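# Move yellow sponges from far-aisle shelves to desk

## Task

Gather every yellow sponge from the shelving at the aisle's far end and set each one down on the desk so it rests there by itself, not held by the robot; the robot must not tip over or finish leaning.

## Robot and tools

ROBOT. TidyBot++: a four-caster mobile base (0.54 m long, 0.50 m wide, 0.38 m high) carrying one seven-joint arm with a two-finger gripper. The shoulder sits 0.12 m ahead of the base centre and 0.68 m off the floor. Segments: upper arm 0.42 m, forearm 0.31 m, hand 0.31 m to the hand point. Cameras: base_camera (fixed on the base, looking forward and down) and wrist_camera (fisheye, looks along the hand). The arm begins folded, hand pointing down, sticking out at most 0.08 m beyond the base front.

FRAMES. Base frame: origin on the floor below the base centre, x ahead, y to the left, z up. hand_pose is reported in it (the point between the finger pads; its z axis runs out along the fingers, and the fingers close along its y axis). The odometry frame is the base frame as it was when the scene began; base_odometry and heading (radians, left positive, -3.142 to 3.142) use it. Odometry counts wheel turns only, so slip looks like travel and drift of a few cm and degrees builds up.

execute_actions. Argument actions: a list holding one action or none (none just reports state and images). An action may contain:
- base: exactly one relative move from where the base last reported itself: {"translate_m": d} straight ahead (+) or back, metres, -2 to 2; {"strafe_m": d} sideways, left +, metres, -2 to 2; {"rotate_rad": d} turn in place, counter-clockwise from above +, radians, -6.3 to 6.3. These are offsets, not poses.
- joints: absolute targets by name, radians: joint_1_rad (any angle; turns whole arm about vertical, + is clockwise from above, opposite to rotate_rad), joint_2_rad (shoulder, -2.249 to 2.249), joint_3_rad (any angle, roll of upper arm; near 3.14 for the straight plane), joint_4_rad (elbow, -2.579 to 2.579), joint_5_rad (any angle, forearm roll), joint_6_rad (wrist, -2.099 to 2.099), joint_7_rad (any angle, hand roll; hand down, + is counter-clockwise from above; at 1.57 the fingers part left/right). gripper_pos is a scale 0 (open, ~85 mm gap) to 1 (closed, squeezing ~100 N per finger); gap is roughly 85 x (1 - gripper_pos) mm. Any-angle joints go the short way; for bigger turns send steps below half a revolution. Unnamed joints may still chase older targets.
- speeds: optional caps for this action only: translate_m and strafe_m 0.05 to 0.5 m/s, rotate_rad 0.1 to 1.57 rad/s (top of range is default). A base move needing over 8.667 s at its cap is refused; an action cannot exceed 15 s.
Argument cameras: list of base_camera, wrist_camera or all; omitted/null/["all"] gives both, [] none. Unknown keys or out-of-range numbers reject the whole call with no motion.

ARM GEOMETRY. With joint_1_rad 0, joint_3_rad 3.14, joint_5_rad 0 the arm stays in the base's x-z plane. Tilt from vertical (forward +): upper arm = joint_2_rad; forearm = joint_2_rad - joint_4_rad; hand = that minus joint_6_rad. Forward reach from the shoulder is the sum of length x sin(tilt), height the sum of length x cos(tilt). A downward-pointing hand reaches at most about 0.94 m above the floor, and only near the base. Closed fingertips project ~20 mm past the hand point.

wait: seconds 0 to 10; nothing new is commanded, then state and images return.
zoom_image: camera (base_camera or wrist_camera, from the latest full result) and region [x0, y0, x1, y1] in image pixels, top-left origin, at most 504 x 504.
finished_scene: scene = the number of the current scene; irreversible, the robot first holds its last command, and the reply states success.

RESULTS. base_status/joint_status: "done", "off_target" (rested short, may still push), "contact_stop"/"time_out" (target dropped, holding), "not_followed" with "joint command not followed" and "cause:" (self-collision check withheld arm targets; gripper part still runs; withheld targets may retry later). A blocked base can read "done" yet be short. For the gripper at 1, "done" means empty; "off_target" means something is held. on_its_own lists uncommanded changes. joint_positions, hand_pose (can be 1-2 cm off), base_tilt in degrees (forward/right +), motor_effort as % with peak in brackets, Motor temperatures per joint, pictures listing image order. Warnings: ARM HIT, MOTOR HOT (from 60 C), OVER-TEMPERATURE FAULT (75 C; arm sinks, joints show limit_stop_at_motor_heat, resend targets). A torque fault (joints 1-4 limit 104.5 N m, 5-7 51.3) freezes the arm and gripper 10 s and skips the rest of the call; the base keeps going. If a stop is reported, the rest of that reply's motion calls are skipped.

PRECISION. Friction leaves joints slightly off even when "done"; fix by sending last command + (wanted - read). Held loads make the arm sag; while holding, never command a joint to its read angle. Trust images over hand_pose. The robot holds its last command while you are composing replies.

AVOID. Driving while the arm is snagged above ~0.8 m (tipping), shoving a raised hand sideways, pressing the arm into edges, base collisions, dropping or flinging sponges, hard slams, long heavy holds that heat motors. Something may occasionally nudge loose items, so check sponges still lie on the desk before finishing.

Each tool is called after "Call:" in YAML: its name, and indented under it one key for each argument.

## Session

Call:
execute_actions:
  actions: []

Scene clock: 0.00 s.
Motor temperatures (°C, as the motors report them): [36 34 31 35 48 38 43]
base_odometry: x=+0.000 y=+0.000 heading=+0.000 (m, m, rad; odometry frame)
base_tilt: forward=-0.1 right=-0.1 (deg)
base_status: not commanded
joint_positions: joint_1_rad=-0.034 joint_2_rad=-0.304 joint_3_rad=+3.121 joint_4_rad=-2.534 joint_5_rad=+0.045 joint_6_rad=-0.833 joint_7_rad=+1.559 gripper_pos=+0.000
joint_status: not commanded
motor_effort: joint_1_rad=+1 joint_2_rad=-3 joint_3_rad=+0 joint_4_rad=+14 joint_5_rad=+0 joint_6_rad=+0 joint_7_rad=+0 (%)
hand_pose: x=+0.2660 y=-0.0018 z=+0.5804 quat_wxyz=(+0.019, +0.998, +0.035, +0.040) (m; base frame)
pictures: base_camera, wrist_camera
Images, in order (width x height): base_camera 644x364, wrist_camera 644x476.

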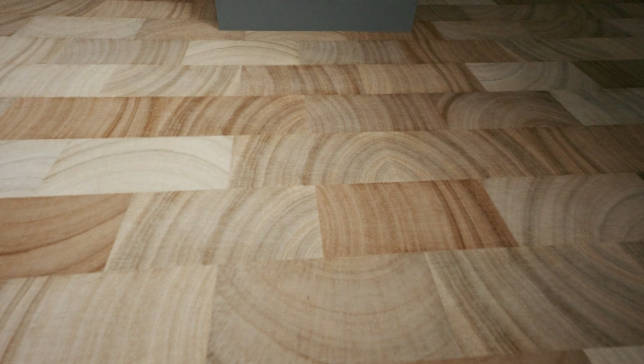

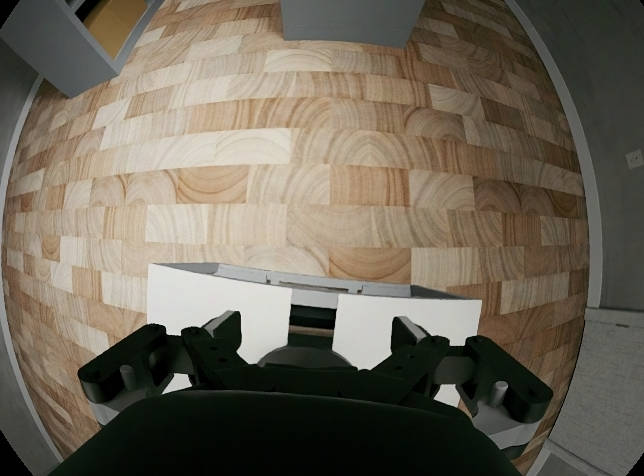

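Call:
execute_actions:
  actions:
    - {"base":{"strafe_m":0.65},"joints":{"joint_6_rad":0.55}}

Scene clock: 4.43 s.
Motor temperatures (°C, as the motors report them): [36 34 31 35 48 38 43]
base_odometry: x=+0.001 y=+0.650 heading=+0.000 (m, m, rad; odometry frame)
base_tilt: forward=-0.1 right=-0.1 (deg)
base_status: done
joint_positions: joint_1_rad=-0.034 joint_2_rad=-0.304 joint_3_rad=+3.121 joint_4_rad=-2.534 joint_5_rad=+0.045 joint_6_rad=+0.546 joint_7_rad=+1.559 gripper_pos=+0.000
joint_status: all done
motor_effort: joint_1_rad=+1(1) joint_2_rad=-8(8) joint_3_rad=+1(2) joint_4_rad=+19(19) joint_5_rad=-1(1) joint_6_rad=+8(9) joint_7_rad=+0(0) (%)
hand_pose: x=+0.5495 y=+0.0327 z=+0.8553 quat_wxyz=(-0.015, +0.745, +0.040, +0.666) (m; base frame)
pictures: base_camera, wrist_camera
camera_calibration (this result's frames):
wrist_camera: T_world_to_cam=[[0.0688926, -0.994914, 0.0734867, -0.0744808], [-0.0914295, -0.0796484, -0.992621, 0.958362], [0.993426, 0.0616654, -0.0964516, -0.330142], [0, 0, 0, 1]] pos_world=[0.420725, 0.0225884, 0.924921]
Images, in order (width x height): base_camera 644x364, wrist_camera 644x476.

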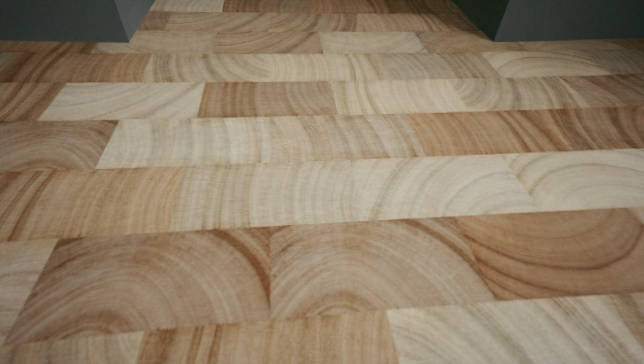

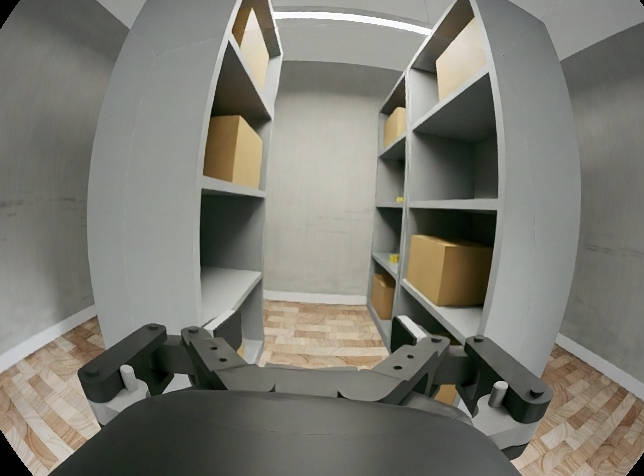

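Call:
execute_actions:
  actions:
    - {"base":{"rotate_rad":0.06}}
  cameras: []

Call:
execute_actions:
  actions:
    - {"base":{"translate_m":1.0}}

Scene clock: 7.57 s.
Motor temperatures (°C, as the motors report them): [36 34 31 35 48 38 43]
base_odometry: x=+0.001 y=+0.650 heading=+0.060 (m, m, rad; odometry frame)
base_tilt: forward=-0.1 right=-0.1 (deg)
base_status: done
joint_positions: joint_1_rad=-0.034 joint_2_rad=-0.304 joint_3_rad=+3.121 joint_4_rad=-2.534 joint_5_rad=+0.045 joint_6_rad=+0.546 joint_7_rad=+1.559 gripper_pos=+0.000
joint_status: not commanded
motor_effort: joint_1_rad=+0(1) joint_2_rad=-8(8) joint_3_rad=+0(2) joint_4_rad=+19(19) joint_5_rad=+0(1) joint_6_rad=+8(8) joint_7_rad=+0(0) (%)
hand_pose: x=+0.5495 y=+0.0327 z=+0.8553 quat_wxyz=(-0.015, +0.745, +0.040, +0.666) (m; base frame)
pictures: none
No camera images: the call's "cameras" was empty. Leave "cameras" out to get every camera's image.

Scene clock: 10.90 s.
Motor temperatures (°C, as the motors report them): [36 34 31 35 48 38 43]
base_odometry: x=+0.999 y=+0.710 heading=+0.060 (m, m, rad; odometry frame)
base_tilt: forward=-0.1 right=-0.1 (deg)
base_status: done
joint_positions: joint_1_rad=-0.034 joint_2_rad=-0.304 joint_3_rad=+3.121 joint_4_rad=-2.534 joint_5_rad=+0.045 joint_6_rad=+0.546 joint_7_rad=+1.559 gripper_pos=+0.000
joint_status: not commanded
motor_effort: joint_1_rad=+1(0) joint_2_rad=-8(10) joint_3_rad=+0(1) joint_4_rad=+19(20) joint_5_rad=+0(1) joint_6_rad=+8(9) joint_7_rad=+0(0) (%)
hand_pose: x=+0.5495 y=+0.0327 z=+0.8553 quat_wxyz=(-0.015, +0.745, +0.040, +0.666) (m; base frame)
pictures: base_camera, wrist_camera
camera_calibration (this result's frames):
wrist_camera: T_world_to_cam=[[0.068939, -0.99491, 0.0734899, -0.0744879], [-0.091414, -0.0796551, -0.992622, 0.958355], [0.993424, 0.0617124, -0.0964401, -0.330135], [0, 0, 0, 1]] pos_world=[0.420706, 0.0226024, 0.92492]
Images, in order (width x height): base_camera 644x364, wrist_camera 644x476.

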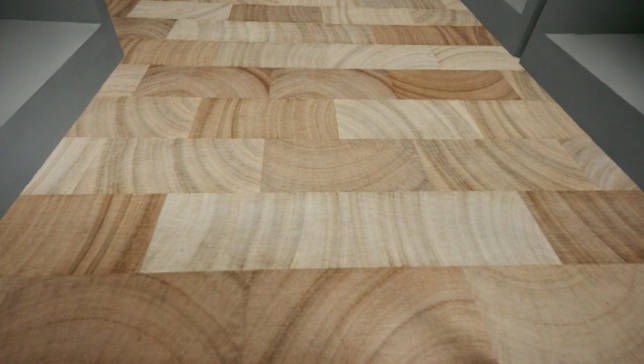

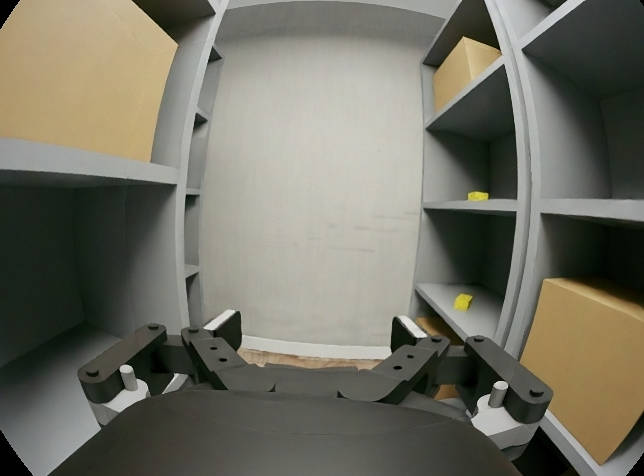

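Call:
execute_actions:
  actions:
    - {"base":{"translate_m":0.7}}

Scene clock: 14.53 s.
Motor temperatures (°C, as the motors report them): [36 34 31 35 48 38 43]
base_odometry: x=+1.698 y=+0.752 heading=+0.060 (m, m, rad; odometry frame)
base_tilt: forward=-0.1 right=-0.1 (deg)
base_status: done
joint_positions: joint_1_rad=-0.034 joint_2_rad=-0.304 joint_3_rad=+3.121 joint_4_rad=-2.534 joint_5_rad=+0.045 joint_6_rad=+0.546 joint_7_rad=+1.559 gripper_pos=+0.000
joint_status: not commanded
motor_effort: joint_1_rad=+1(1) joint_2_rad=-9(11) joint_3_rad=+0(1) joint_4_rad=+18(20) joint_5_rad=+0(1) joint_6_rad=+8(8) joint_7_rad=+0(0) (%)
hand_pose: x=+0.5495 y=+0.0327 z=+0.8553 quat_wxyz=(-0.015, +0.745, +0.040, +0.666) (m; base frame)
pictures: base_camera, wrist_camera
camera_calibration (this result's frames):
wrist_camera: T_world_to_cam=[[0.0689391, -0.99491, 0.0734901, -0.0744881], [-0.0914139, -0.0796553, -0.992622, 0.958355], [0.993424, 0.0617125, -0.09644, -0.330135], [0, 0, 0, 1]] pos_world=[0.420706, 0.0226025, 0.92492]
Images, in order (width x height): base_camera 644x364, wrist_camera 644x476.

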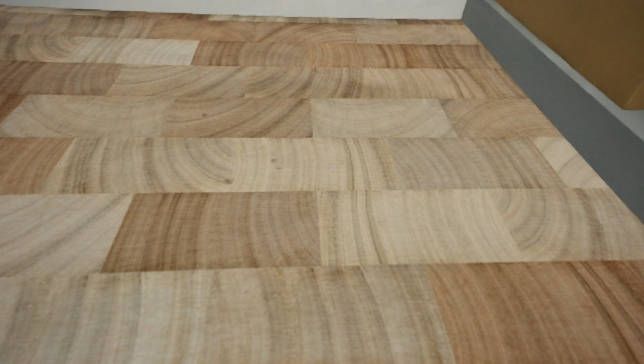

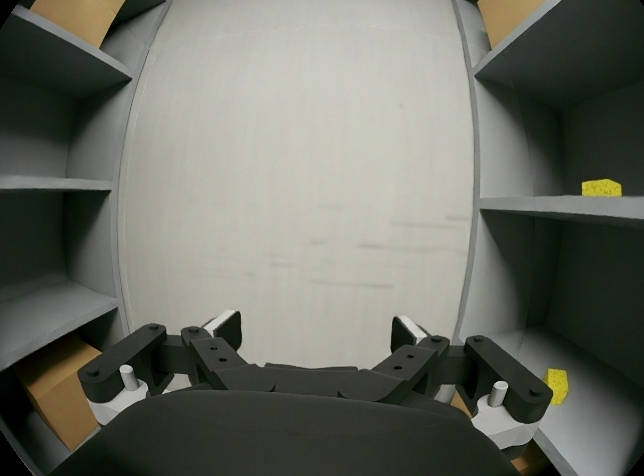

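Call:
execute_actions:
  actions:
    - {"base":{"translate_m":0.67},"joints":{"joint_1_rad":1.57,"joint_2_rad":-0.5,"joint_3_rad":3.14,"joint_4_rad":-2.36,"joint_5_rad":0,"joint_6_rad":1.5}}
  cameras: []

Call:
execute_actions:
  actions:
    - {"base":{"strafe_m":0.25},"joints":{"joint_6_rad":0.25}}

Scene clock: 20.03 s.
Motor temperatures (°C, as the motors report them): [36 34 31 35 48 38 43]
base_odometry: x=+2.367 y=+0.793 heading=+0.060 (m, m, rad; odometry frame)
base_tilt: forward=-0.1 right=-0.1 (deg)
base_status: done
joint_positions: joint_1_rad=+1.552 joint_2_rad=-0.477 joint_3_rad=+3.121 joint_4_rad=-2.374 joint_5_rad=+0.033 joint_6_rad=+1.477 joint_7_rad=+1.559 gripper_pos=+0.000
joint_status: all done
motor_effort: joint_1_rad=+0(1) joint_2_rad=-1(8) joint_3_rad=+0(2) joint_4_rad=+18(19) joint_5_rad=+0(0) joint_6_rad=+3(9) joint_7_rad=+0(0) (%)
hand_pose: x=+0.1443 y=-0.2307 z=+1.2384 quat_wxyz=(+0.674, +0.164, -0.131, +0.709) (m; base frame)
pictures: none
No camera images: the call's "cameras" was empty. Leave "cameras" out to get every camera's image.

Scene clock: 21.80 s.
Motor temperatures (°C, as the motors report them): [36 34 31 35 48 38 43]
base_odometry: x=+2.352 y=+1.043 heading=+0.060 (m, m, rad; odometry frame)
base_tilt: forward=-0.1 right=-0.1 (deg)
base_status: done
joint_positions: joint_1_rad=+1.552 joint_2_rad=-0.490 joint_3_rad=+3.121 joint_4_rad=-2.367 joint_5_rad=+0.032 joint_6_rad=+0.254 joint_7_rad=+1.559 gripper_pos=+0.000
joint_status: all done
motor_effort: joint_1_rad=+0(0) joint_2_rad=-2(6) joint_3_rad=+1(1) joint_4_rad=+22(24) joint_5_rad=-1(1) joint_6_rad=+8(10) joint_7_rad=+0(0) (%)
hand_pose: x=+0.1405 y=-0.4119 z=+0.9418 quat_wxyz=(+0.483, +0.531, -0.494, +0.491) (m; base frame)
pictures: base_camera, wrist_camera
camera_calibration (this result's frames):
wrist_camera: T_world_to_cam=[[-0.996935, -0.032488, 0.0711636, 0.0533166], [-0.0722367, 0.0331467, -0.996837, 1.01908], [0.0300264, -0.998922, -0.0353919, -0.247074], [0, 0, 0, 1]] pos_world=[0.134187, -0.278855, 1.00332]
Images, in order (width x height): base_camera 644x364, wrist_camera 644x476.

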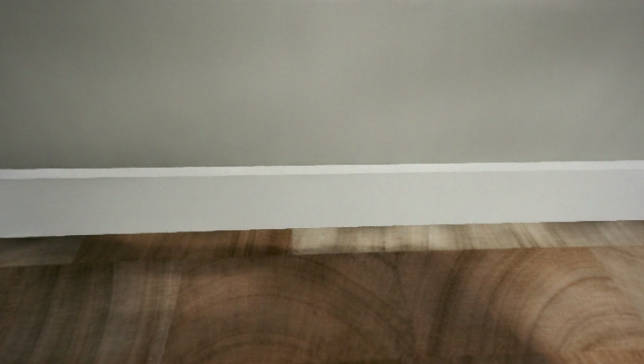

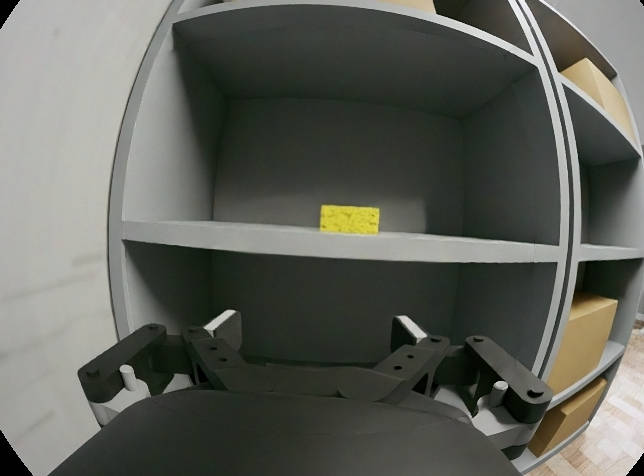

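Call:
execute_actions:
  actions:
    - {"joints":{"joint_2_rad":-0.2,"joint_4_rad":-1.41,"joint_6_rad":-0.79}}
  cameras: ["wrist_camera"]

Scene clock: 25.77 s.
Motor temperatures (°C, as the motors report them): [36 34 31 35 48 38 43]
base_odometry: x=+2.352 y=+1.043 heading=+0.060 (m, m, rad; odometry frame)
base_tilt: forward=-0.1 right=-0.1 (deg)
base_status: not commanded
joint_positions: joint_1_rad=+1.552 joint_2_rad=-0.225 joint_3_rad=+3.121 joint_4_rad=-1.422 joint_5_rad=+0.032 joint_6_rad=-0.766 joint_7_rad=+1.559 gripper_pos=+0.000
joint_status: all done
motor_effort: joint_1_rad=+0(0) joint_2_rad=-13(12) joint_3_rad=+0(0) joint_4_rad=+21(23) joint_5_rad=+0(0) joint_6_rad=+7(8) joint_7_rad=+0(0) (%)
hand_pose: x=+0.1340 y=-0.4859 z=+1.0880 quat_wxyz=(+0.396, +0.599, -0.576, +0.391) (m; base frame)
pictures: wrist_camera
camera_calibration (this result's frames):
wrist_camera: T_world_to_cam=[[-0.997373, -0.024127, 0.0682959, 0.0413068], [-0.0723877, 0.365091, -0.928153, 1.25337], [-0.0025407, -0.930659, -0.365879, 0.0814712], [0, 0, 0, 1]] pos_world=[0.132134, -0.380775, 1.1903]
Images, in order (width x height): wrist_camera 644x476.

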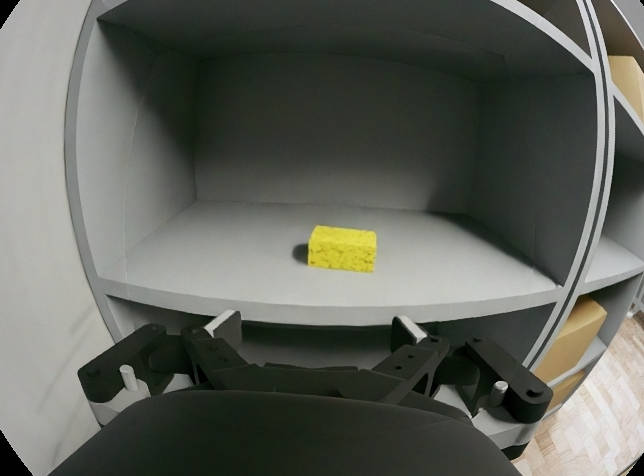

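Call:
execute_actions:
  actions:
    - {"base":{"translate_m":-0.035},"joints":{"joint_2_rad":0.32,"joint_4_rad":-0.41,"joint_6_rad":-1.9,"joint_7_rad":0}}
  cameras: []

Call:
execute_actions:
  actions:
    - {"base":{"strafe_m":-0.2},"speeds":{"strafe_m":0.15}}
  cameras: ["wrist_camera"]

Scene clock: 33.07 s.
Motor temperatures (°C, as the motors report them): [36 34 31 35 48 38 43]
base_odometry: x=+2.317 y=+1.041 heading=+0.060 (m, m, rad; odometry frame)
base_tilt: forward=-0.1 right=-0.1 (deg)
base_status: done
joint_positions: joint_1_rad=+1.556 joint_2_rad=+0.298 joint_3_rad=+3.126 joint_4_rad=-0.424 joint_5_rad=+0.031 joint_6_rad=-1.877 joint_7_rad=+0.022 gripper_pos=+0.000
joint_status: all done
motor_effort: joint_1_rad=+0(2) joint_2_rad=-25(25) joint_3_rad=-1(3) joint_4_rad=+13(20) joint_5_rad=+0(1) joint_6_rad=+4(7) joint_7_rad=+0(0) (%)
hand_pose: x=+0.1240 y=-0.4918 z=+1.0534 quat_wxyz=(+0.010, +0.016, -0.963, +0.268) (m; base frame)
pictures: none
No camera images: the call's "cameras" was empty. Leave "cameras" out to get every camera's image.

Scene clock: 35.00 s.
Motor temperatures (°C, as the motors report them): [36 34 31 35 48 38 43]
base_odometry: x=+2.328 y=+0.841 heading=+0.060 (m, m, rad; odometry frame)
base_tilt: forward=-0.1 right=-0.1 (deg)
base_status: done
joint_positions: joint_1_rad=+1.556 joint_2_rad=+0.311 joint_3_rad=+3.126 joint_4_rad=-0.422 joint_5_rad=+0.031 joint_6_rad=-1.879 joint_7_rad=+0.022 gripper_pos=+0.000
joint_status: not commanded
motor_effort: joint_1_rad=+0(0) joint_2_rad=-25(29) joint_3_rad=+0(1) joint_4_rad=+14(15) joint_5_rad=+0(0) joint_6_rad=+4(4) joint_7_rad=+0(0) (%)
hand_pose: x=+0.1242 y=-0.4962 z=+1.0476 quat_wxyz=(+0.010, +0.016, -0.965, +0.262) (m; base frame)
pictures: wrist_camera
camera_calibration (this result's frames):
wrist_camera: T_world_to_cam=[[-0.0782629, 0.86806, -0.490251, 0.947749], [0.996557, 0.0546219, -0.0623729, 0.0251796], [-0.027365, -0.493445, -0.869347, 0.804541], [0, 0, 0, 1]] pos_world=[0.071097, -0.427083, 1.16563]
Images, in order (width x height): wrist_camera 644x476.

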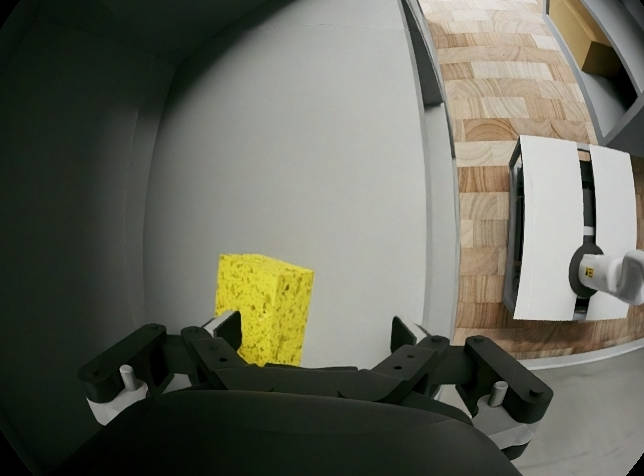

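Call:
execute_actions:
  actions:
    - {"base":{"strafe_m":-0.075},"speeds":{"strafe_m":0.1}}
  cameras: []

Call:
execute_actions:
  actions:
    - {"base":{"strafe_m":-0.05},"speeds":{"strafe_m":0.1},"joints":{"joint_6_rad":-2.09}}
  cameras: ["wrist_camera"]

Scene clock: 38.23 s.
Motor temperatures (°C, as the motors report them): [36 34 31 35 48 38 43]
base_odometry: x=+2.333 y=+0.766 heading=+0.059 (m, m, rad; odometry frame)
base_tilt: forward=-0.1 right=-0.1 (deg)
base_status: done
joint_positions: joint_1_rad=+1.556 joint_2_rad=+0.315 joint_3_rad=+3.126 joint_4_rad=-0.421 joint_5_rad=+0.031 joint_6_rad=-1.879 joint_7_rad=+0.022 gripper_pos=+0.000
joint_status: not commanded
motor_effort: joint_1_rad=+0(0) joint_2_rad=-26(29) joint_3_rad=+0(1) joint_4_rad=+14(15) joint_5_rad=+0(1) joint_6_rad=+4(4) joint_7_rad=+0(0) (%)
hand_pose: x=+0.1242 y=-0.4977 z=+1.0457 quat_wxyz=(+0.010, +0.016, -0.965, +0.260) (m; base frame)
pictures: none
No camera images: the call's "cameras" was empty. Leave "cameras" out to get every camera's image.

Scene clock: 39.23 s.
Motor temperatures (°C, as the motors report them): [36 34 31 35 48 38 43]
base_odometry: x=+2.336 y=+0.716 heading=+0.059 (m, m, rad; odometry frame)
base_tilt: forward=-0.1 right=-0.1 (deg)
base_status: done
joint_positions: joint_1_rad=+1.556 joint_2_rad=+0.321 joint_3_rad=+3.126 joint_4_rad=-0.409 joint_5_rad=+0.031 joint_6_rad=-2.066 joint_7_rad=+0.022 gripper_pos=+0.000
joint_status: all done
motor_effort: joint_1_rad=+0(1) joint_2_rad=-25(28) joint_3_rad=-1(0) joint_4_rad=+13(14) joint_5_rad=+0(0) joint_6_rad=+2(8) joint_7_rad=+0(0) (%)
hand_pose: x=+0.1235 y=-0.4478 z=+1.0223 quat_wxyz=(+0.009, +0.016, -0.985, +0.172) (m; base frame)
pictures: wrist_camera
camera_calibration (this result's frames):
wrist_camera: T_world_to_cam=[[-0.0760079, 0.943669, -0.322042, 0.754855], [0.996671, 0.0623486, -0.0525349, 0.0150179], [-0.0294967, -0.324963, -0.945267, 0.959743], [0, 0, 0, 1]] pos_world=[0.0707163, -0.401389, 1.1511]
Images, in order (width x height): wrist_camera 644x476.

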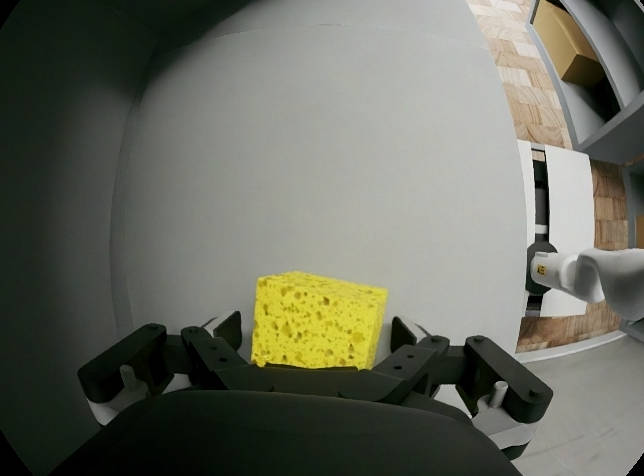

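Call:
execute_actions:
  actions:
    - {"joints":{"joint_4_rad":-0.46}}
  cameras: ["wrist_camera"]

Call:
execute_actions:
  actions:
    - {"joints":{"gripper_pos":1}}
  cameras: ["wrist_camera"]

Scene clock: 48.70 s.
Motor temperatures (°C, as the motors report them): [36 34 31 35 48 38 43]
base_odometry: x=+2.336 y=+0.716 heading=+0.059 (m, m, rad; odometry frame)
base_tilt: forward=-0.1 right=-0.1 (deg)
base_status: not commanded
joint_positions: joint_1_rad=+1.556 joint_2_rad=+0.316 joint_3_rad=+3.126 joint_4_rad=-0.452 joint_5_rad=+0.031 joint_6_rad=-2.066 joint_7_rad=+0.022 gripper_pos=+0.000
joint_status: all done
motor_effort: joint_1_rad=+0(1) joint_2_rad=-24(26) joint_3_rad=-1(0) joint_4_rad=+12(14) joint_5_rad=+0(0) joint_6_rad=+2(5) joint_7_rad=+0(0) (%)
hand_pose: x=+0.1235 y=-0.4431 z=+1.0113 quat_wxyz=(+0.009, +0.016, -0.988, +0.153) (m; base frame)
pictures: wrist_camera
camera_calibration (this result's frames):
wrist_camera: T_world_to_cam=[[-0.0765688, 0.955016, -0.286498, 0.71608], [0.996596, 0.0644991, -0.0513457, 0.0139531], [-0.0305571, -0.289454, -0.956704, 0.978333], [0, 0, 0, 1]] pos_world=[0.0708187, -0.401586, 1.14185]
Images, in order (width x height): wrist_camera 644x476.

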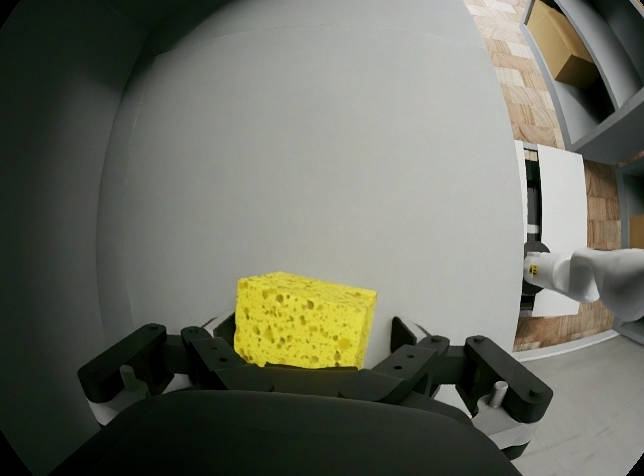

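Scene clock: 63.70 s.
Motor temperatures (°C, as the motors report them): [36 34 31 35 48 38 43]
base_odometry: x=+2.336 y=+0.716 heading=+0.059 (m, m, rad; odometry frame)
base_tilt: forward=-0.1 right=-0.1 (deg)
base_status: not commanded
joint_positions: joint_1_rad=+1.557 joint_2_rad=+0.301 joint_3_rad=+3.126 joint_4_rad=-0.441 joint_5_rad=+0.026 joint_6_rad=-2.065 joint_7_rad=+0.022 gripper_pos=+0.343
joint_status: gripper_pos off_target (ended at +0.343, target +1.000)
motor_effort: joint_1_rad=-1(3) joint_2_rad=-17(26) joint_3_rad=-1(2) joint_4_rad=+6(13) joint_5_rad=-1(2) joint_6_rad=-5(6) joint_7_rad=+0(0) (%)
hand_pose: x=+0.1245 y=-0.4389 z=+1.0217 quat_wxyz=(+0.007, +0.017, -0.986, +0.167) (m; base frame)
pictures: wrist_camera
camera_calibration (this result's frames):
wrist_camera: T_world_to_cam=[[-0.0780882, 0.946616, -0.312762, 0.738454], [0.996611, 0.0659876, -0.0491063, 0.0115913], [-0.0258464, -0.315537, -0.948561, 0.969145], [0, 0, 0, 1]] pos_world=[0.0711614, -0.393996, 1.15082]
Images, in order (width x height): wrist_camera 644x476.

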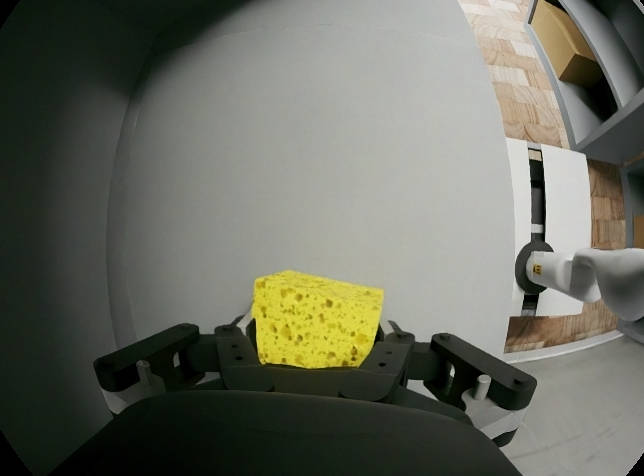

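Call:
execute_actions:
  actions:
    - {"base":{"strafe_m":0.075},"joints":{"joint_2_rad":-0.2}}
  cameras: []

Call:
execute_actions:
  actions:
    - {"base":{"translate_m":-1.0},"joints":{"joint_1_rad":3.16,"joint_7_rad":1.57,"joint_6_rad":-1.7}}

Scene clock: 67.17 s.
Motor temperatures (°C, as the motors report them): [36 34 31 35 48 38 43]
base_odometry: x=+2.331 y=+0.791 heading=+0.059 (m, m, rad; odometry frame)
base_tilt: forward=-0.1 right=-0.1 (deg)
base_status: done
joint_positions: joint_1_rad=+1.557 joint_2_rad=-0.200 joint_3_rad=+3.126 joint_4_rad=-0.460 joint_5_rad=+0.026 joint_6_rad=-2.068 joint_7_rad=+0.022 gripper_pos=+0.343
joint_status: all done
motor_effort: joint_1_rad=+0(1) joint_2_rad=-2(30) joint_3_rad=+0(1) joint_4_rad=+8(16) joint_5_rad=+0(1) joint_6_rad=+6(6) joint_7_rad=+0(0) (%)
hand_pose: x=+0.1215 y=-0.2231 z=+1.1840 quat_wxyz=(+0.008, +0.014, -0.918, +0.396) (m; base frame)
pictures: none
No camera images: the call's "cameras" was empty. Leave "cameras" out to get every camera's image.

Scene clock: 70.47 s.
Motor temperatures (°C, as the motors report them): [36 34 31 35 48 38 43]
base_odometry: x=+1.333 y=+0.731 heading=+0.059 (m, m, rad; odometry frame)
base_tilt: forward=-0.1 right=-0.1 (deg)
base_status: done
joint_positions: joint_1_rad=+3.141 joint_2_rad=-0.198 joint_3_rad=+3.126 joint_4_rad=-0.460 joint_5_rad=+0.026 joint_6_rad=-1.722 joint_7_rad=+1.546 gripper_pos=+0.343
joint_status: all done
motor_effort: joint_1_rad=+0(0) joint_2_rad=-2(6) joint_3_rad=+0(1) joint_4_rad=+10(11) joint_5_rad=+0(0) joint_6_rad=+8(7) joint_7_rad=+0(1) (%)
hand_pose: x=-0.1647 y=+0.0001 z=+1.2728 quat_wxyz=(+0.547, -0.011, -0.837, +0.000) (m; base frame)
pictures: base_camera, wrist_camera
camera_calibration (this result's frames):
wrist_camera: T_world_to_cam=[[0.0156391, 0.999363, 0.0320649, -0.0446533], [0.387225, 0.0235129, -0.921686, 1.29339], [-0.921853, 0.0268307, -0.38661, 0.47558], [0, 0, 0, 1]] pos_world=[-0.0617191, 0.00145346, 1.37739]
Images, in order (width x height): base_camera 644x364, wrist_camera 644x476.

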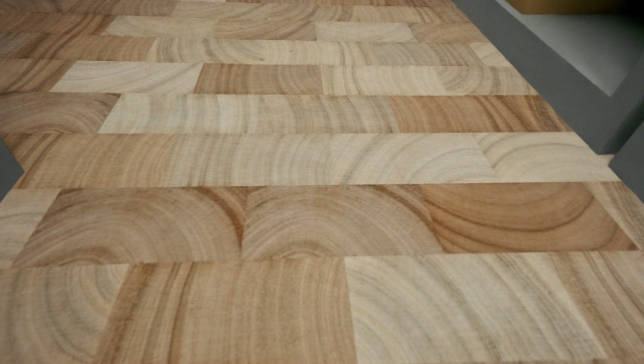

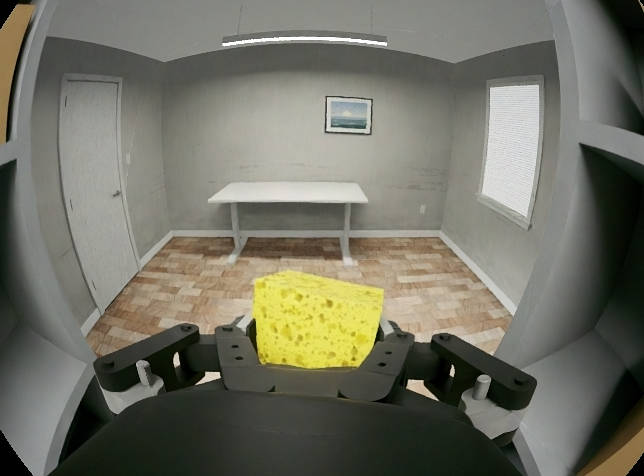

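Call:
execute_actions:
  actions:
    - {"base":{"translate_m":-1.8},"joints":{"joint_6_rad":-2.05}}
  cameras: ["wrist_camera"]

Scene clock: 77.57 s.
Motor temperatures (°C, as the motors report them): [36 34 31 35 48 38 43]
base_odometry: x=-0.464 y=+0.625 heading=+0.059 (m, m, rad; odometry frame)
base_tilt: forward=-0.2 right=-0.1 (deg)
base_status: done
joint_positions: joint_1_rad=+3.141 joint_2_rad=-0.199 joint_3_rad=+3.126 joint_4_rad=-0.460 joint_5_rad=+0.026 joint_6_rad=-2.049 joint_7_rad=+1.546 gripper_pos=+0.343
joint_status: all done
motor_effort: joint_1_rad=+1(1) joint_2_rad=-3(5) joint_3_rad=+0(0) joint_4_rad=+9(10) joint_5_rad=+0(0) joint_6_rad=+6(8) joint_7_rad=+0(0) (%)
hand_pose: x=-0.1090 y=+0.0005 z=+1.1882 quat_wxyz=(+0.404, -0.013, -0.915, -0.001) (m; base frame)
pictures: wrist_camera
camera_calibration (this result's frames):
wrist_camera: T_world_to_cam=[[0.00814697, 0.999418, 0.0331385, -0.0452597], [0.661743, 0.0194567, -0.749478, 1.01917], [-0.749687, 0.0280351, -0.661199, 0.839227], [0, 0, 0, 1]] pos_world=[-0.0449018, 0.0018758, 1.32024]
Images, in order (width x height): wrist_camera 644x476.

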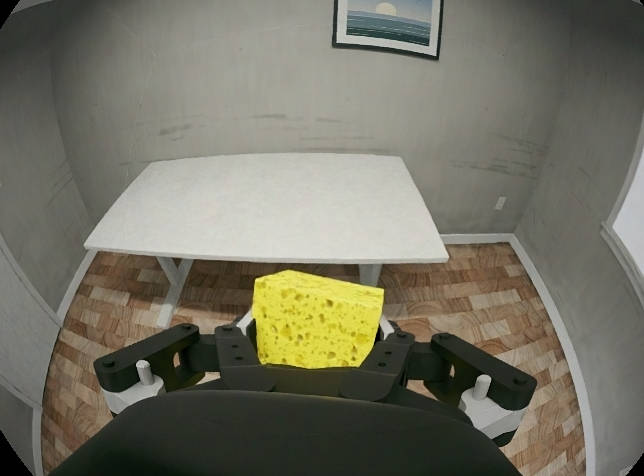

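Call:
execute_actions:
  actions:
    - {"base":{"translate_m":-0.29},"joints":{"joint_2_rad":0.64,"joint_4_rad":-0.655,"joint_6_rad":-1.75,"joint_1_rad":2.95}}
  cameras: ["wrist_camera"]

Call:
execute_actions:
  actions:
    - {"joints":{"joint_2_rad":0.70}}
  cameras: []

Scene clock: 81.57 s.
Motor temperatures (°C, as the motors report them): [36 34 31 35 48 38 43]
base_odometry: x=-0.754 y=+0.608 heading=+0.059 (m, m, rad; odometry frame)
base_tilt: forward=-0.2 right=-0.1 (deg)
base_status: done
joint_positions: joint_1_rad=+2.968 joint_2_rad=+0.635 joint_3_rad=+3.126 joint_4_rad=-0.647 joint_5_rad=+0.026 joint_6_rad=-1.774 joint_7_rad=+1.546 gripper_pos=+0.344
joint_status: all done
motor_effort: joint_1_rad=+1(0) joint_2_rad=-39(46) joint_3_rad=-1(1) joint_4_rad=+17(19) joint_5_rad=+0(1) joint_6_rad=+0(6) joint_7_rad=+0(0) (%)
hand_pose: x=-0.4499 y=-0.0997 z=+0.8001 quat_wxyz=(+0.044, +0.078, -0.996, -0.003) (m; base frame)
pictures: wrist_camera
camera_calibration (this result's frames):
wrist_camera: T_world_to_cam=[[-0.194263, 0.980427, 0.0320108, -0.021518], [0.97522, 0.196547, -0.101564, 0.596054], [-0.105867, 0.0114876, -0.994314, 0.884335], [0, 0, 0, 1]] pos_world=[-0.491842, -0.106215, 0.940533]
Images, in order (width x height): wrist_camera 644x476.

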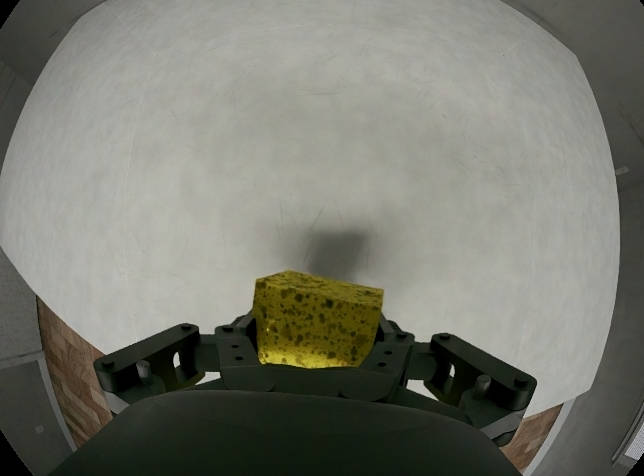

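Scene clock: 82.50 s.
Motor temperatures (°C, as the motors report them): [36 34 31 35 48 38 43]
base_odometry: x=-0.754 y=+0.608 heading=+0.059 (m, m, rad; odometry frame)
base_tilt: forward=-0.2 right=-0.1 (deg)
base_status: not commanded
joint_positions: joint_1_rad=+2.968 joint_2_rad=+0.688 joint_3_rad=+3.126 joint_4_rad=-0.648 joint_5_rad=+0.026 joint_6_rad=-1.774 joint_7_rad=+1.546 gripper_pos=+0.344
joint_status: all done
motor_effort: joint_1_rad=+1(1) joint_2_rad=-42(44) joint_3_rad=-1(1) joint_4_rad=+17(18) joint_5_rad=+0(0) joint_6_rad=+0(0) joint_7_rad=+0(0) (%)
hand_pose: x=-0.4549 y=-0.1006 z=+0.7689 quat_wxyz=(+0.016, +0.078, -0.997, -0.006) (m; base frame)
pictures: none
No camera images: the call's "cameras" was empty. Leave "cameras" out to get every camera's image.

Call:
execute_actions:
  actions:
    - {"joints":{"joint_2_rad":0.745}}
  cameras: ["wrist_camera"]

Scene clock: 84.47 s.
Motor temperatures (°C, as the motors report them): [36 34 31 35 48 38 43]
base_odometry: x=-0.754 y=+0.608 heading=+0.059 (m, m, rad; odometry frame)
base_tilt: forward=-0.2 right=-0.1 (deg)
base_status: not commanded
joint_positions: joint_1_rad=+2.968 joint_2_rad=+0.710 joint_3_rad=+3.126 joint_4_rad=-0.644 joint_5_rad=+0.026 joint_6_rad=-1.772 joint_7_rad=+1.546 gripper_pos=+0.344
joint_status: all done
motor_effort: joint_1_rad=+0(1) joint_2_rad=-35(40) joint_3_rad=+0(1) joint_4_rad=+14(17) joint_5_rad=+0(1) joint_6_rad=+0(2) joint_7_rad=+0(0) (%)
hand_pose: x=-0.4581 y=-0.1012 z=+0.7572 quat_wxyz=(+0.008, +0.078, -0.997, -0.007) (m; base frame)
pictures: wrist_camera
camera_calibration (this result's frames):
wrist_camera: T_world_to_cam=[[-0.196443, 0.980045, 0.030354, -0.0201067], [0.979844, 0.197359, -0.0308945, 0.548745], [-0.0362686, 0.0236732, -0.999062, 0.877532], [0, 0, 0, 1]] pos_world=[-0.509808, -0.109369, 0.894272]
Images, in order (width x height): wrist_camera 644x476.

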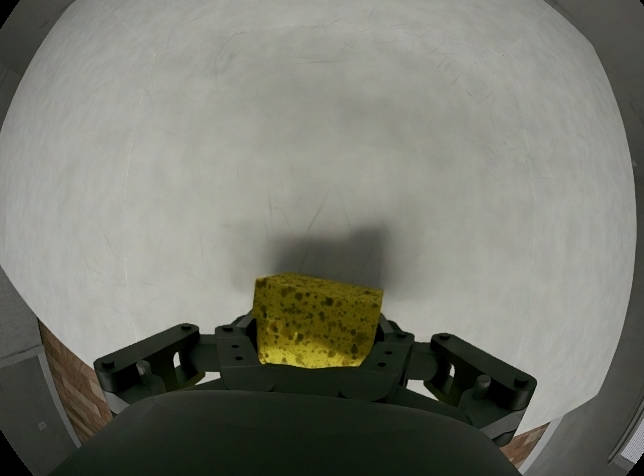

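Call:
execute_actions:
  actions:
    - {"joints":{"gripper_pos":0,"joint_2_rad":0.72}}
  cameras: []

Call:
execute_actions:
  actions:
    - {"joints":{"joint_2_rad":0.45}}
  cameras: ["wrist_camera"]

Call:
execute_actions:
  actions:
    - {"base":{"translate_m":1.6},"joints":{"joint_1_rad":1.55,"joint_2_rad":-0.3,"joint_4_rad":-2.5,"joint_6_rad":-0.5}}
  cameras: ["base_camera"]

Scene clock: 89.83 s.
Motor temperatures (°C, as the motors report them): [36 34 31 35 48 38 43]
base_odometry: x=-0.754 y=+0.608 heading=+0.059 (m, m, rad; odometry frame)
base_tilt: forward=-0.2 right=-0.1 (deg)
base_status: not commanded
joint_positions: joint_1_rad=+2.968 joint_2_rad=+0.709 joint_3_rad=+3.126 joint_4_rad=-0.644 joint_5_rad=+0.026 joint_6_rad=-1.772 joint_7_rad=+1.546 gripper_pos=+0.000
joint_status: all done
motor_effort: joint_1_rad=+0(1) joint_2_rad=-41(40) joint_3_rad=+0(1) joint_4_rad=+17(17) joint_5_rad=+0(1) joint_6_rad=+0(1) joint_7_rad=+0(0) (%)
hand_pose: x=-0.4580 y=-0.1012 z=+0.7579 quat_wxyz=(+0.009, +0.078, -0.997, -0.006) (m; base frame)
pictures: none
No camera images: the call's "cameras" was empty. Leave "cameras" out to get every camera's image.

Scene clock: 91.37 s.
Motor temperatures (°C, as the motors report them): [36 34 31 35 48 38 43]
base_odometry: x=-0.754 y=+0.608 heading=+0.059 (m, m, rad; odometry frame)
base_tilt: forward=-0.2 right=-0.1 (deg)
base_status: not commanded
joint_positions: joint_1_rad=+2.968 joint_2_rad=+0.444 joint_3_rad=+3.126 joint_4_rad=-0.649 joint_5_rad=+0.026 joint_6_rad=-1.772 joint_7_rad=+1.546 gripper_pos=+0.000
joint_status: all done
motor_effort: joint_1_rad=+0(1) joint_2_rad=-34(45) joint_3_rad=-1(0) joint_4_rad=+17(19) joint_5_rad=+0(0) joint_6_rad=+2(2) joint_7_rad=+0(0) (%)
hand_pose: x=-0.4175 y=-0.0941 z=+0.9074 quat_wxyz=(+0.138, +0.076, -0.987, +0.006) (m; base frame)
pictures: wrist_camera
camera_calibration (this result's frames):
wrist_camera: T_world_to_cam=[[-0.187907, 0.981542, 0.0355758, -0.0247138], [0.938226, 0.190094, -0.28913, 0.728456], [-0.290556, -0.0209512, -0.956629, 0.880053], [0, 0, 0, 1]] pos_world=[-0.432396, -0.0957789, 1.05338]
Images, in order (width x height): wrist_camera 644x476.

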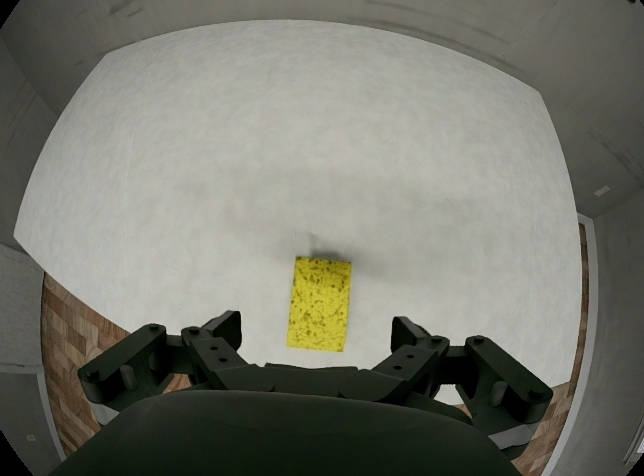

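Scene clock: 96.03 s.
Motor temperatures (°C, as the motors report them): [36 34 31 35 48 38 43]
base_odometry: x=+0.844 y=+0.703 heading=+0.059 (m, m, rad; odometry frame)
base_tilt: forward=-0.1 right=-0.1 (deg)
base_status: done
joint_positions: joint_1_rad=+1.569 joint_2_rad=-0.277 joint_3_rad=+3.126 joint_4_rad=-2.490 joint_5_rad=+0.025 joint_6_rad=-0.524 joint_7_rad=+1.546 gripper_pos=+0.000
joint_status: all done
motor_effort: joint_1_rad=+0(2) joint_2_rad=-6(37) joint_3_rad=+0(3) joint_4_rad=+16(19) joint_5_rad=+0(1) joint_6_rad=+3(4) joint_7_rad=+0(0) (%)
hand_pose: x=+0.1205 y=-0.2591 z=+0.6122 quat_wxyz=(+0.147, +0.697, -0.688, +0.138) (m; base frame)
pictures: base_camera
Images, in order (width x height): base_camera 644x364.

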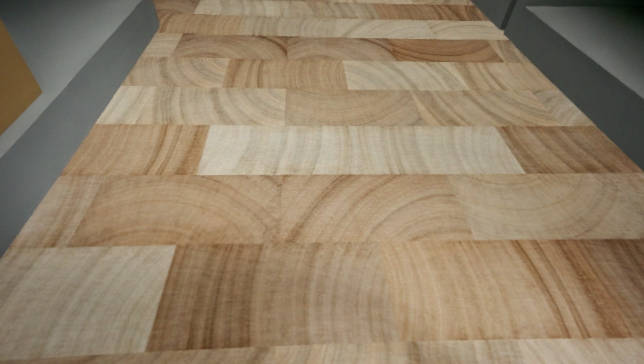

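Call:
execute_actions:
  actions:
    - {"base":{"translate_m":1.5},"joints":{"joint_6_rad":-0.25}}

Scene clock: 101.50 s.
Motor temperatures (°C, as the motors report them): [36 34 31 35 48 38 43]
base_odometry: x=+2.341 y=+0.793 heading=+0.059 (m, m, rad; odometry frame)
base_tilt: forward=-0.1 right=-0.1 (deg)
base_status: done
joint_positions: joint_1_rad=+1.568 joint_2_rad=-0.278 joint_3_rad=+3.126 joint_4_rad=-2.494 joint_5_rad=+0.025 joint_6_rad=-0.255 joint_7_rad=+1.546 gripper_pos=+0.000
joint_status: all done
motor_effort: joint_1_rad=+0(0) joint_2_rad=-7(8) joint_3_rad=+1(1) joint_4_rad=+17(18) joint_5_rad=+0(0) joint_6_rad=+5(5) joint_7_rad=+0(0) (%)
hand_pose: x=+0.1240 y=-0.3288 z=+0.6533 quat_wxyz=(+0.234, +0.673, -0.662, +0.231) (m; base frame)
pictures: base_camera, wrist_camera
camera_calibration (this result's frames):
wrist_camera: T_world_to_cam=[[-0.998185, -0.0370321, 0.0474865, 0.0743029], [-0.0587487, 0.772046, -0.632845, 0.731068], [-0.0132262, -0.634487, -0.772821, 0.433154], [0, 0, 0, 1]] pos_world=[0.122846, -0.286836, 0.793875]
Images, in order (width x height): base_camera 644x364, wrist_camera 644x476.

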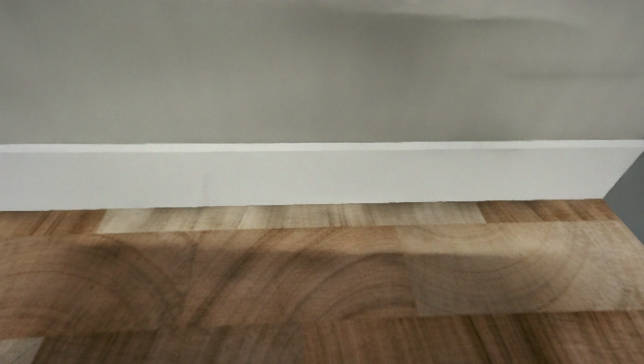

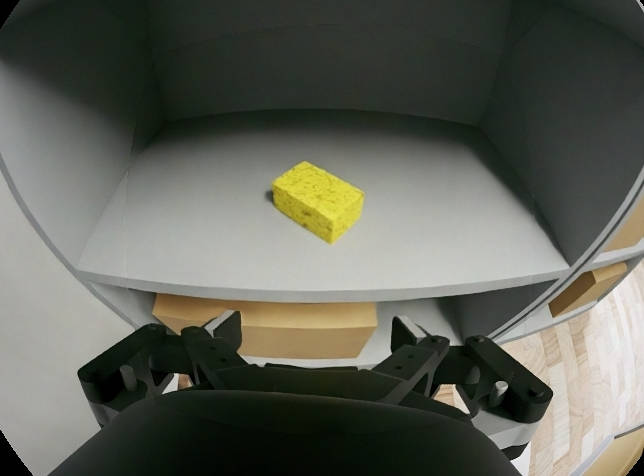

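Call:
execute_actions:
  actions:
    - {"base":{"translate_m":-0.5},"joints":{"joint_1_rad":0.68,"joint_6_rad":0.43}}
  cameras: []

Call:
execute_actions:
  actions:
    - {"base":{"strafe_m":-0.1},"joints":{"joint_2_rad":0.56,"joint_4_rad":-1.91}}

Scene clock: 106.60 s.
Motor temperatures (°C, as the motors report them): [36 34 31 35 48 38 43]
base_odometry: x=+1.842 y=+0.763 heading=+0.059 (m, m, rad; odometry frame)
base_tilt: forward=-0.1 right=-0.1 (deg)
base_status: done
joint_positions: joint_1_rad=+0.699 joint_2_rad=-0.283 joint_3_rad=+3.126 joint_4_rad=-2.494 joint_5_rad=+0.025 joint_6_rad=+0.407 joint_7_rad=+1.546 gripper_pos=+0.000
joint_status: all done
motor_effort: joint_1_rad=+0(2) joint_2_rad=-8(8) joint_3_rad=+0(0) joint_4_rad=+19(20) joint_5_rad=+0(0) joint_6_rad=+8(9) joint_7_rad=+0(0) (%)
hand_pose: x=+0.4611 y=-0.2723 z=+0.8260 quat_wxyz=(+0.205, +0.740, -0.259, +0.585) (m; base frame)
pictures: none
No camera images: the call's "cameras" was empty. Leave "cameras" out to get every camera's image.

Scene clock: 108.73 s.
Motor temperatures (°C, as the motors report them): [36 34 31 35 48 38 43]
base_odometry: x=+1.848 y=+0.663 heading=+0.059 (m, m, rad; odometry frame)
base_tilt: forward=-0.1 right=-0.1 (deg)
base_status: done
joint_positions: joint_1_rad=+0.697 joint_2_rad=+0.547 joint_3_rad=+3.126 joint_4_rad=-1.924 joint_5_rad=+0.025 joint_6_rad=+0.408 joint_7_rad=+1.546 gripper_pos=+0.000
joint_status: all done
motor_effort: joint_1_rad=+1(2) joint_2_rad=-35(36) joint_3_rad=-1(2) joint_4_rad=+16(19) joint_5_rad=+0(0) joint_6_rad=+7(8) joint_7_rad=+0(0) (%)
hand_pose: x=+0.6552 y=-0.4314 z=+0.6479 quat_wxyz=(+0.165, +0.808, -0.288, +0.486) (m; base frame)
pictures: base_camera, wrist_camera
camera_calibration (this result's frames):
wrist_camera: T_world_to_cam=[[-0.620563, -0.783562, 0.0305423, 0.0424781], [-0.376078, 0.263216, -0.888416, 0.992041], [0.68809, -0.562804, -0.458022, -0.261622], [0, 0, 0, 1]] pos_world=[0.579464, -0.375078, 0.760219]
Images, in order (width x height): base_camera 644x364, wrist_camera 644x476.

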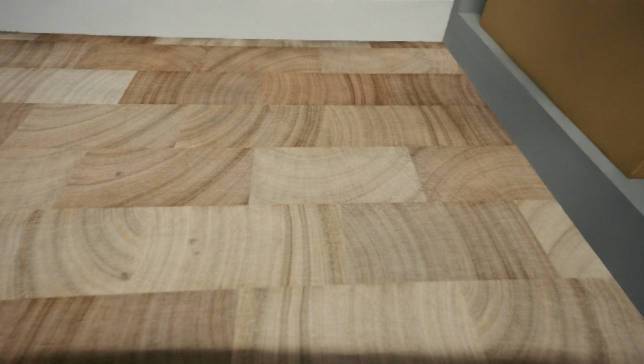

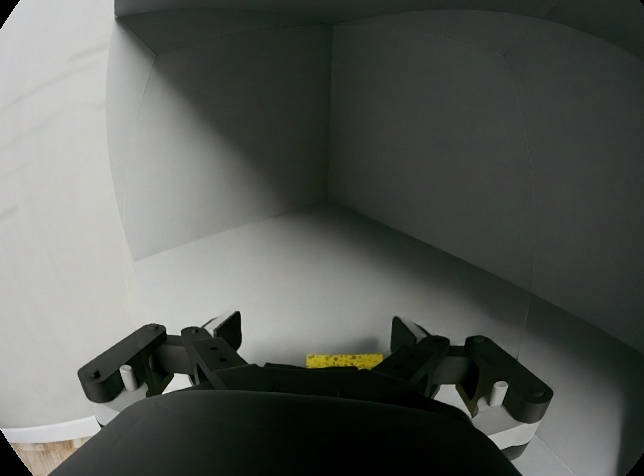

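Call:
execute_actions:
  actions:
    - {"base":{"translate_m":-0.03},"joints":{"joint_2_rad":0.63}}
  cameras: ["wrist_camera"]

Scene clock: 110.70 s.
Motor temperatures (°C, as the motors report them): [36 34 31 35 48 38 43]
base_odometry: x=+1.817 y=+0.661 heading=+0.059 (m, m, rad; odometry frame)
base_tilt: forward=-0.1 right=-0.1 (deg)
base_status: done
joint_positions: joint_1_rad=+0.693 joint_2_rad=+0.614 joint_3_rad=+3.126 joint_4_rad=-1.919 joint_5_rad=+0.025 joint_6_rad=+0.409 joint_7_rad=+1.546 gripper_pos=+0.000
joint_status: all done
motor_effort: joint_1_rad=+1(2) joint_2_rad=-36(39) joint_3_rad=-1(2) joint_4_rad=+15(16) joint_5_rad=+0(0) joint_6_rad=+7(7) joint_7_rad=+0(0) (%)
hand_pose: x=+0.6560 y=-0.4284 z=+0.6044 quat_wxyz=(+0.155, +0.823, -0.292, +0.462) (m; base frame)
pictures: wrist_camera
camera_calibration (this result's frames):
wrist_camera: T_world_to_cam=[[-0.61604, -0.787191, 0.0287372, 0.0431995], [-0.417913, 0.295691, -0.85902, 0.976479], [0.667715, -0.5412, -0.511135, -0.225714], [0, 0, 0, 1]] pos_world=[0.585409, -0.376887, 0.722203]
Images, in order (width x height): wrist_camera 644x476.

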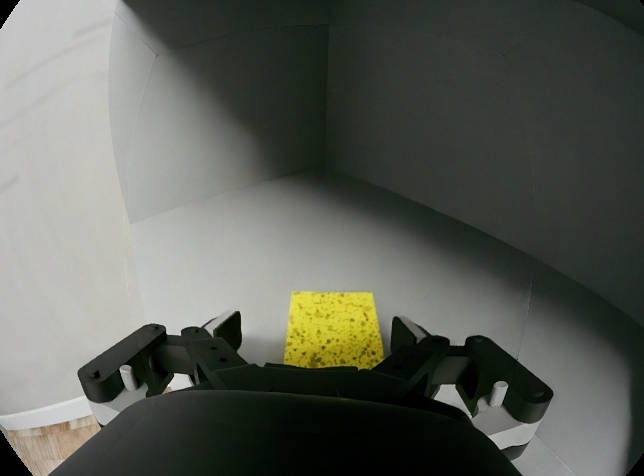

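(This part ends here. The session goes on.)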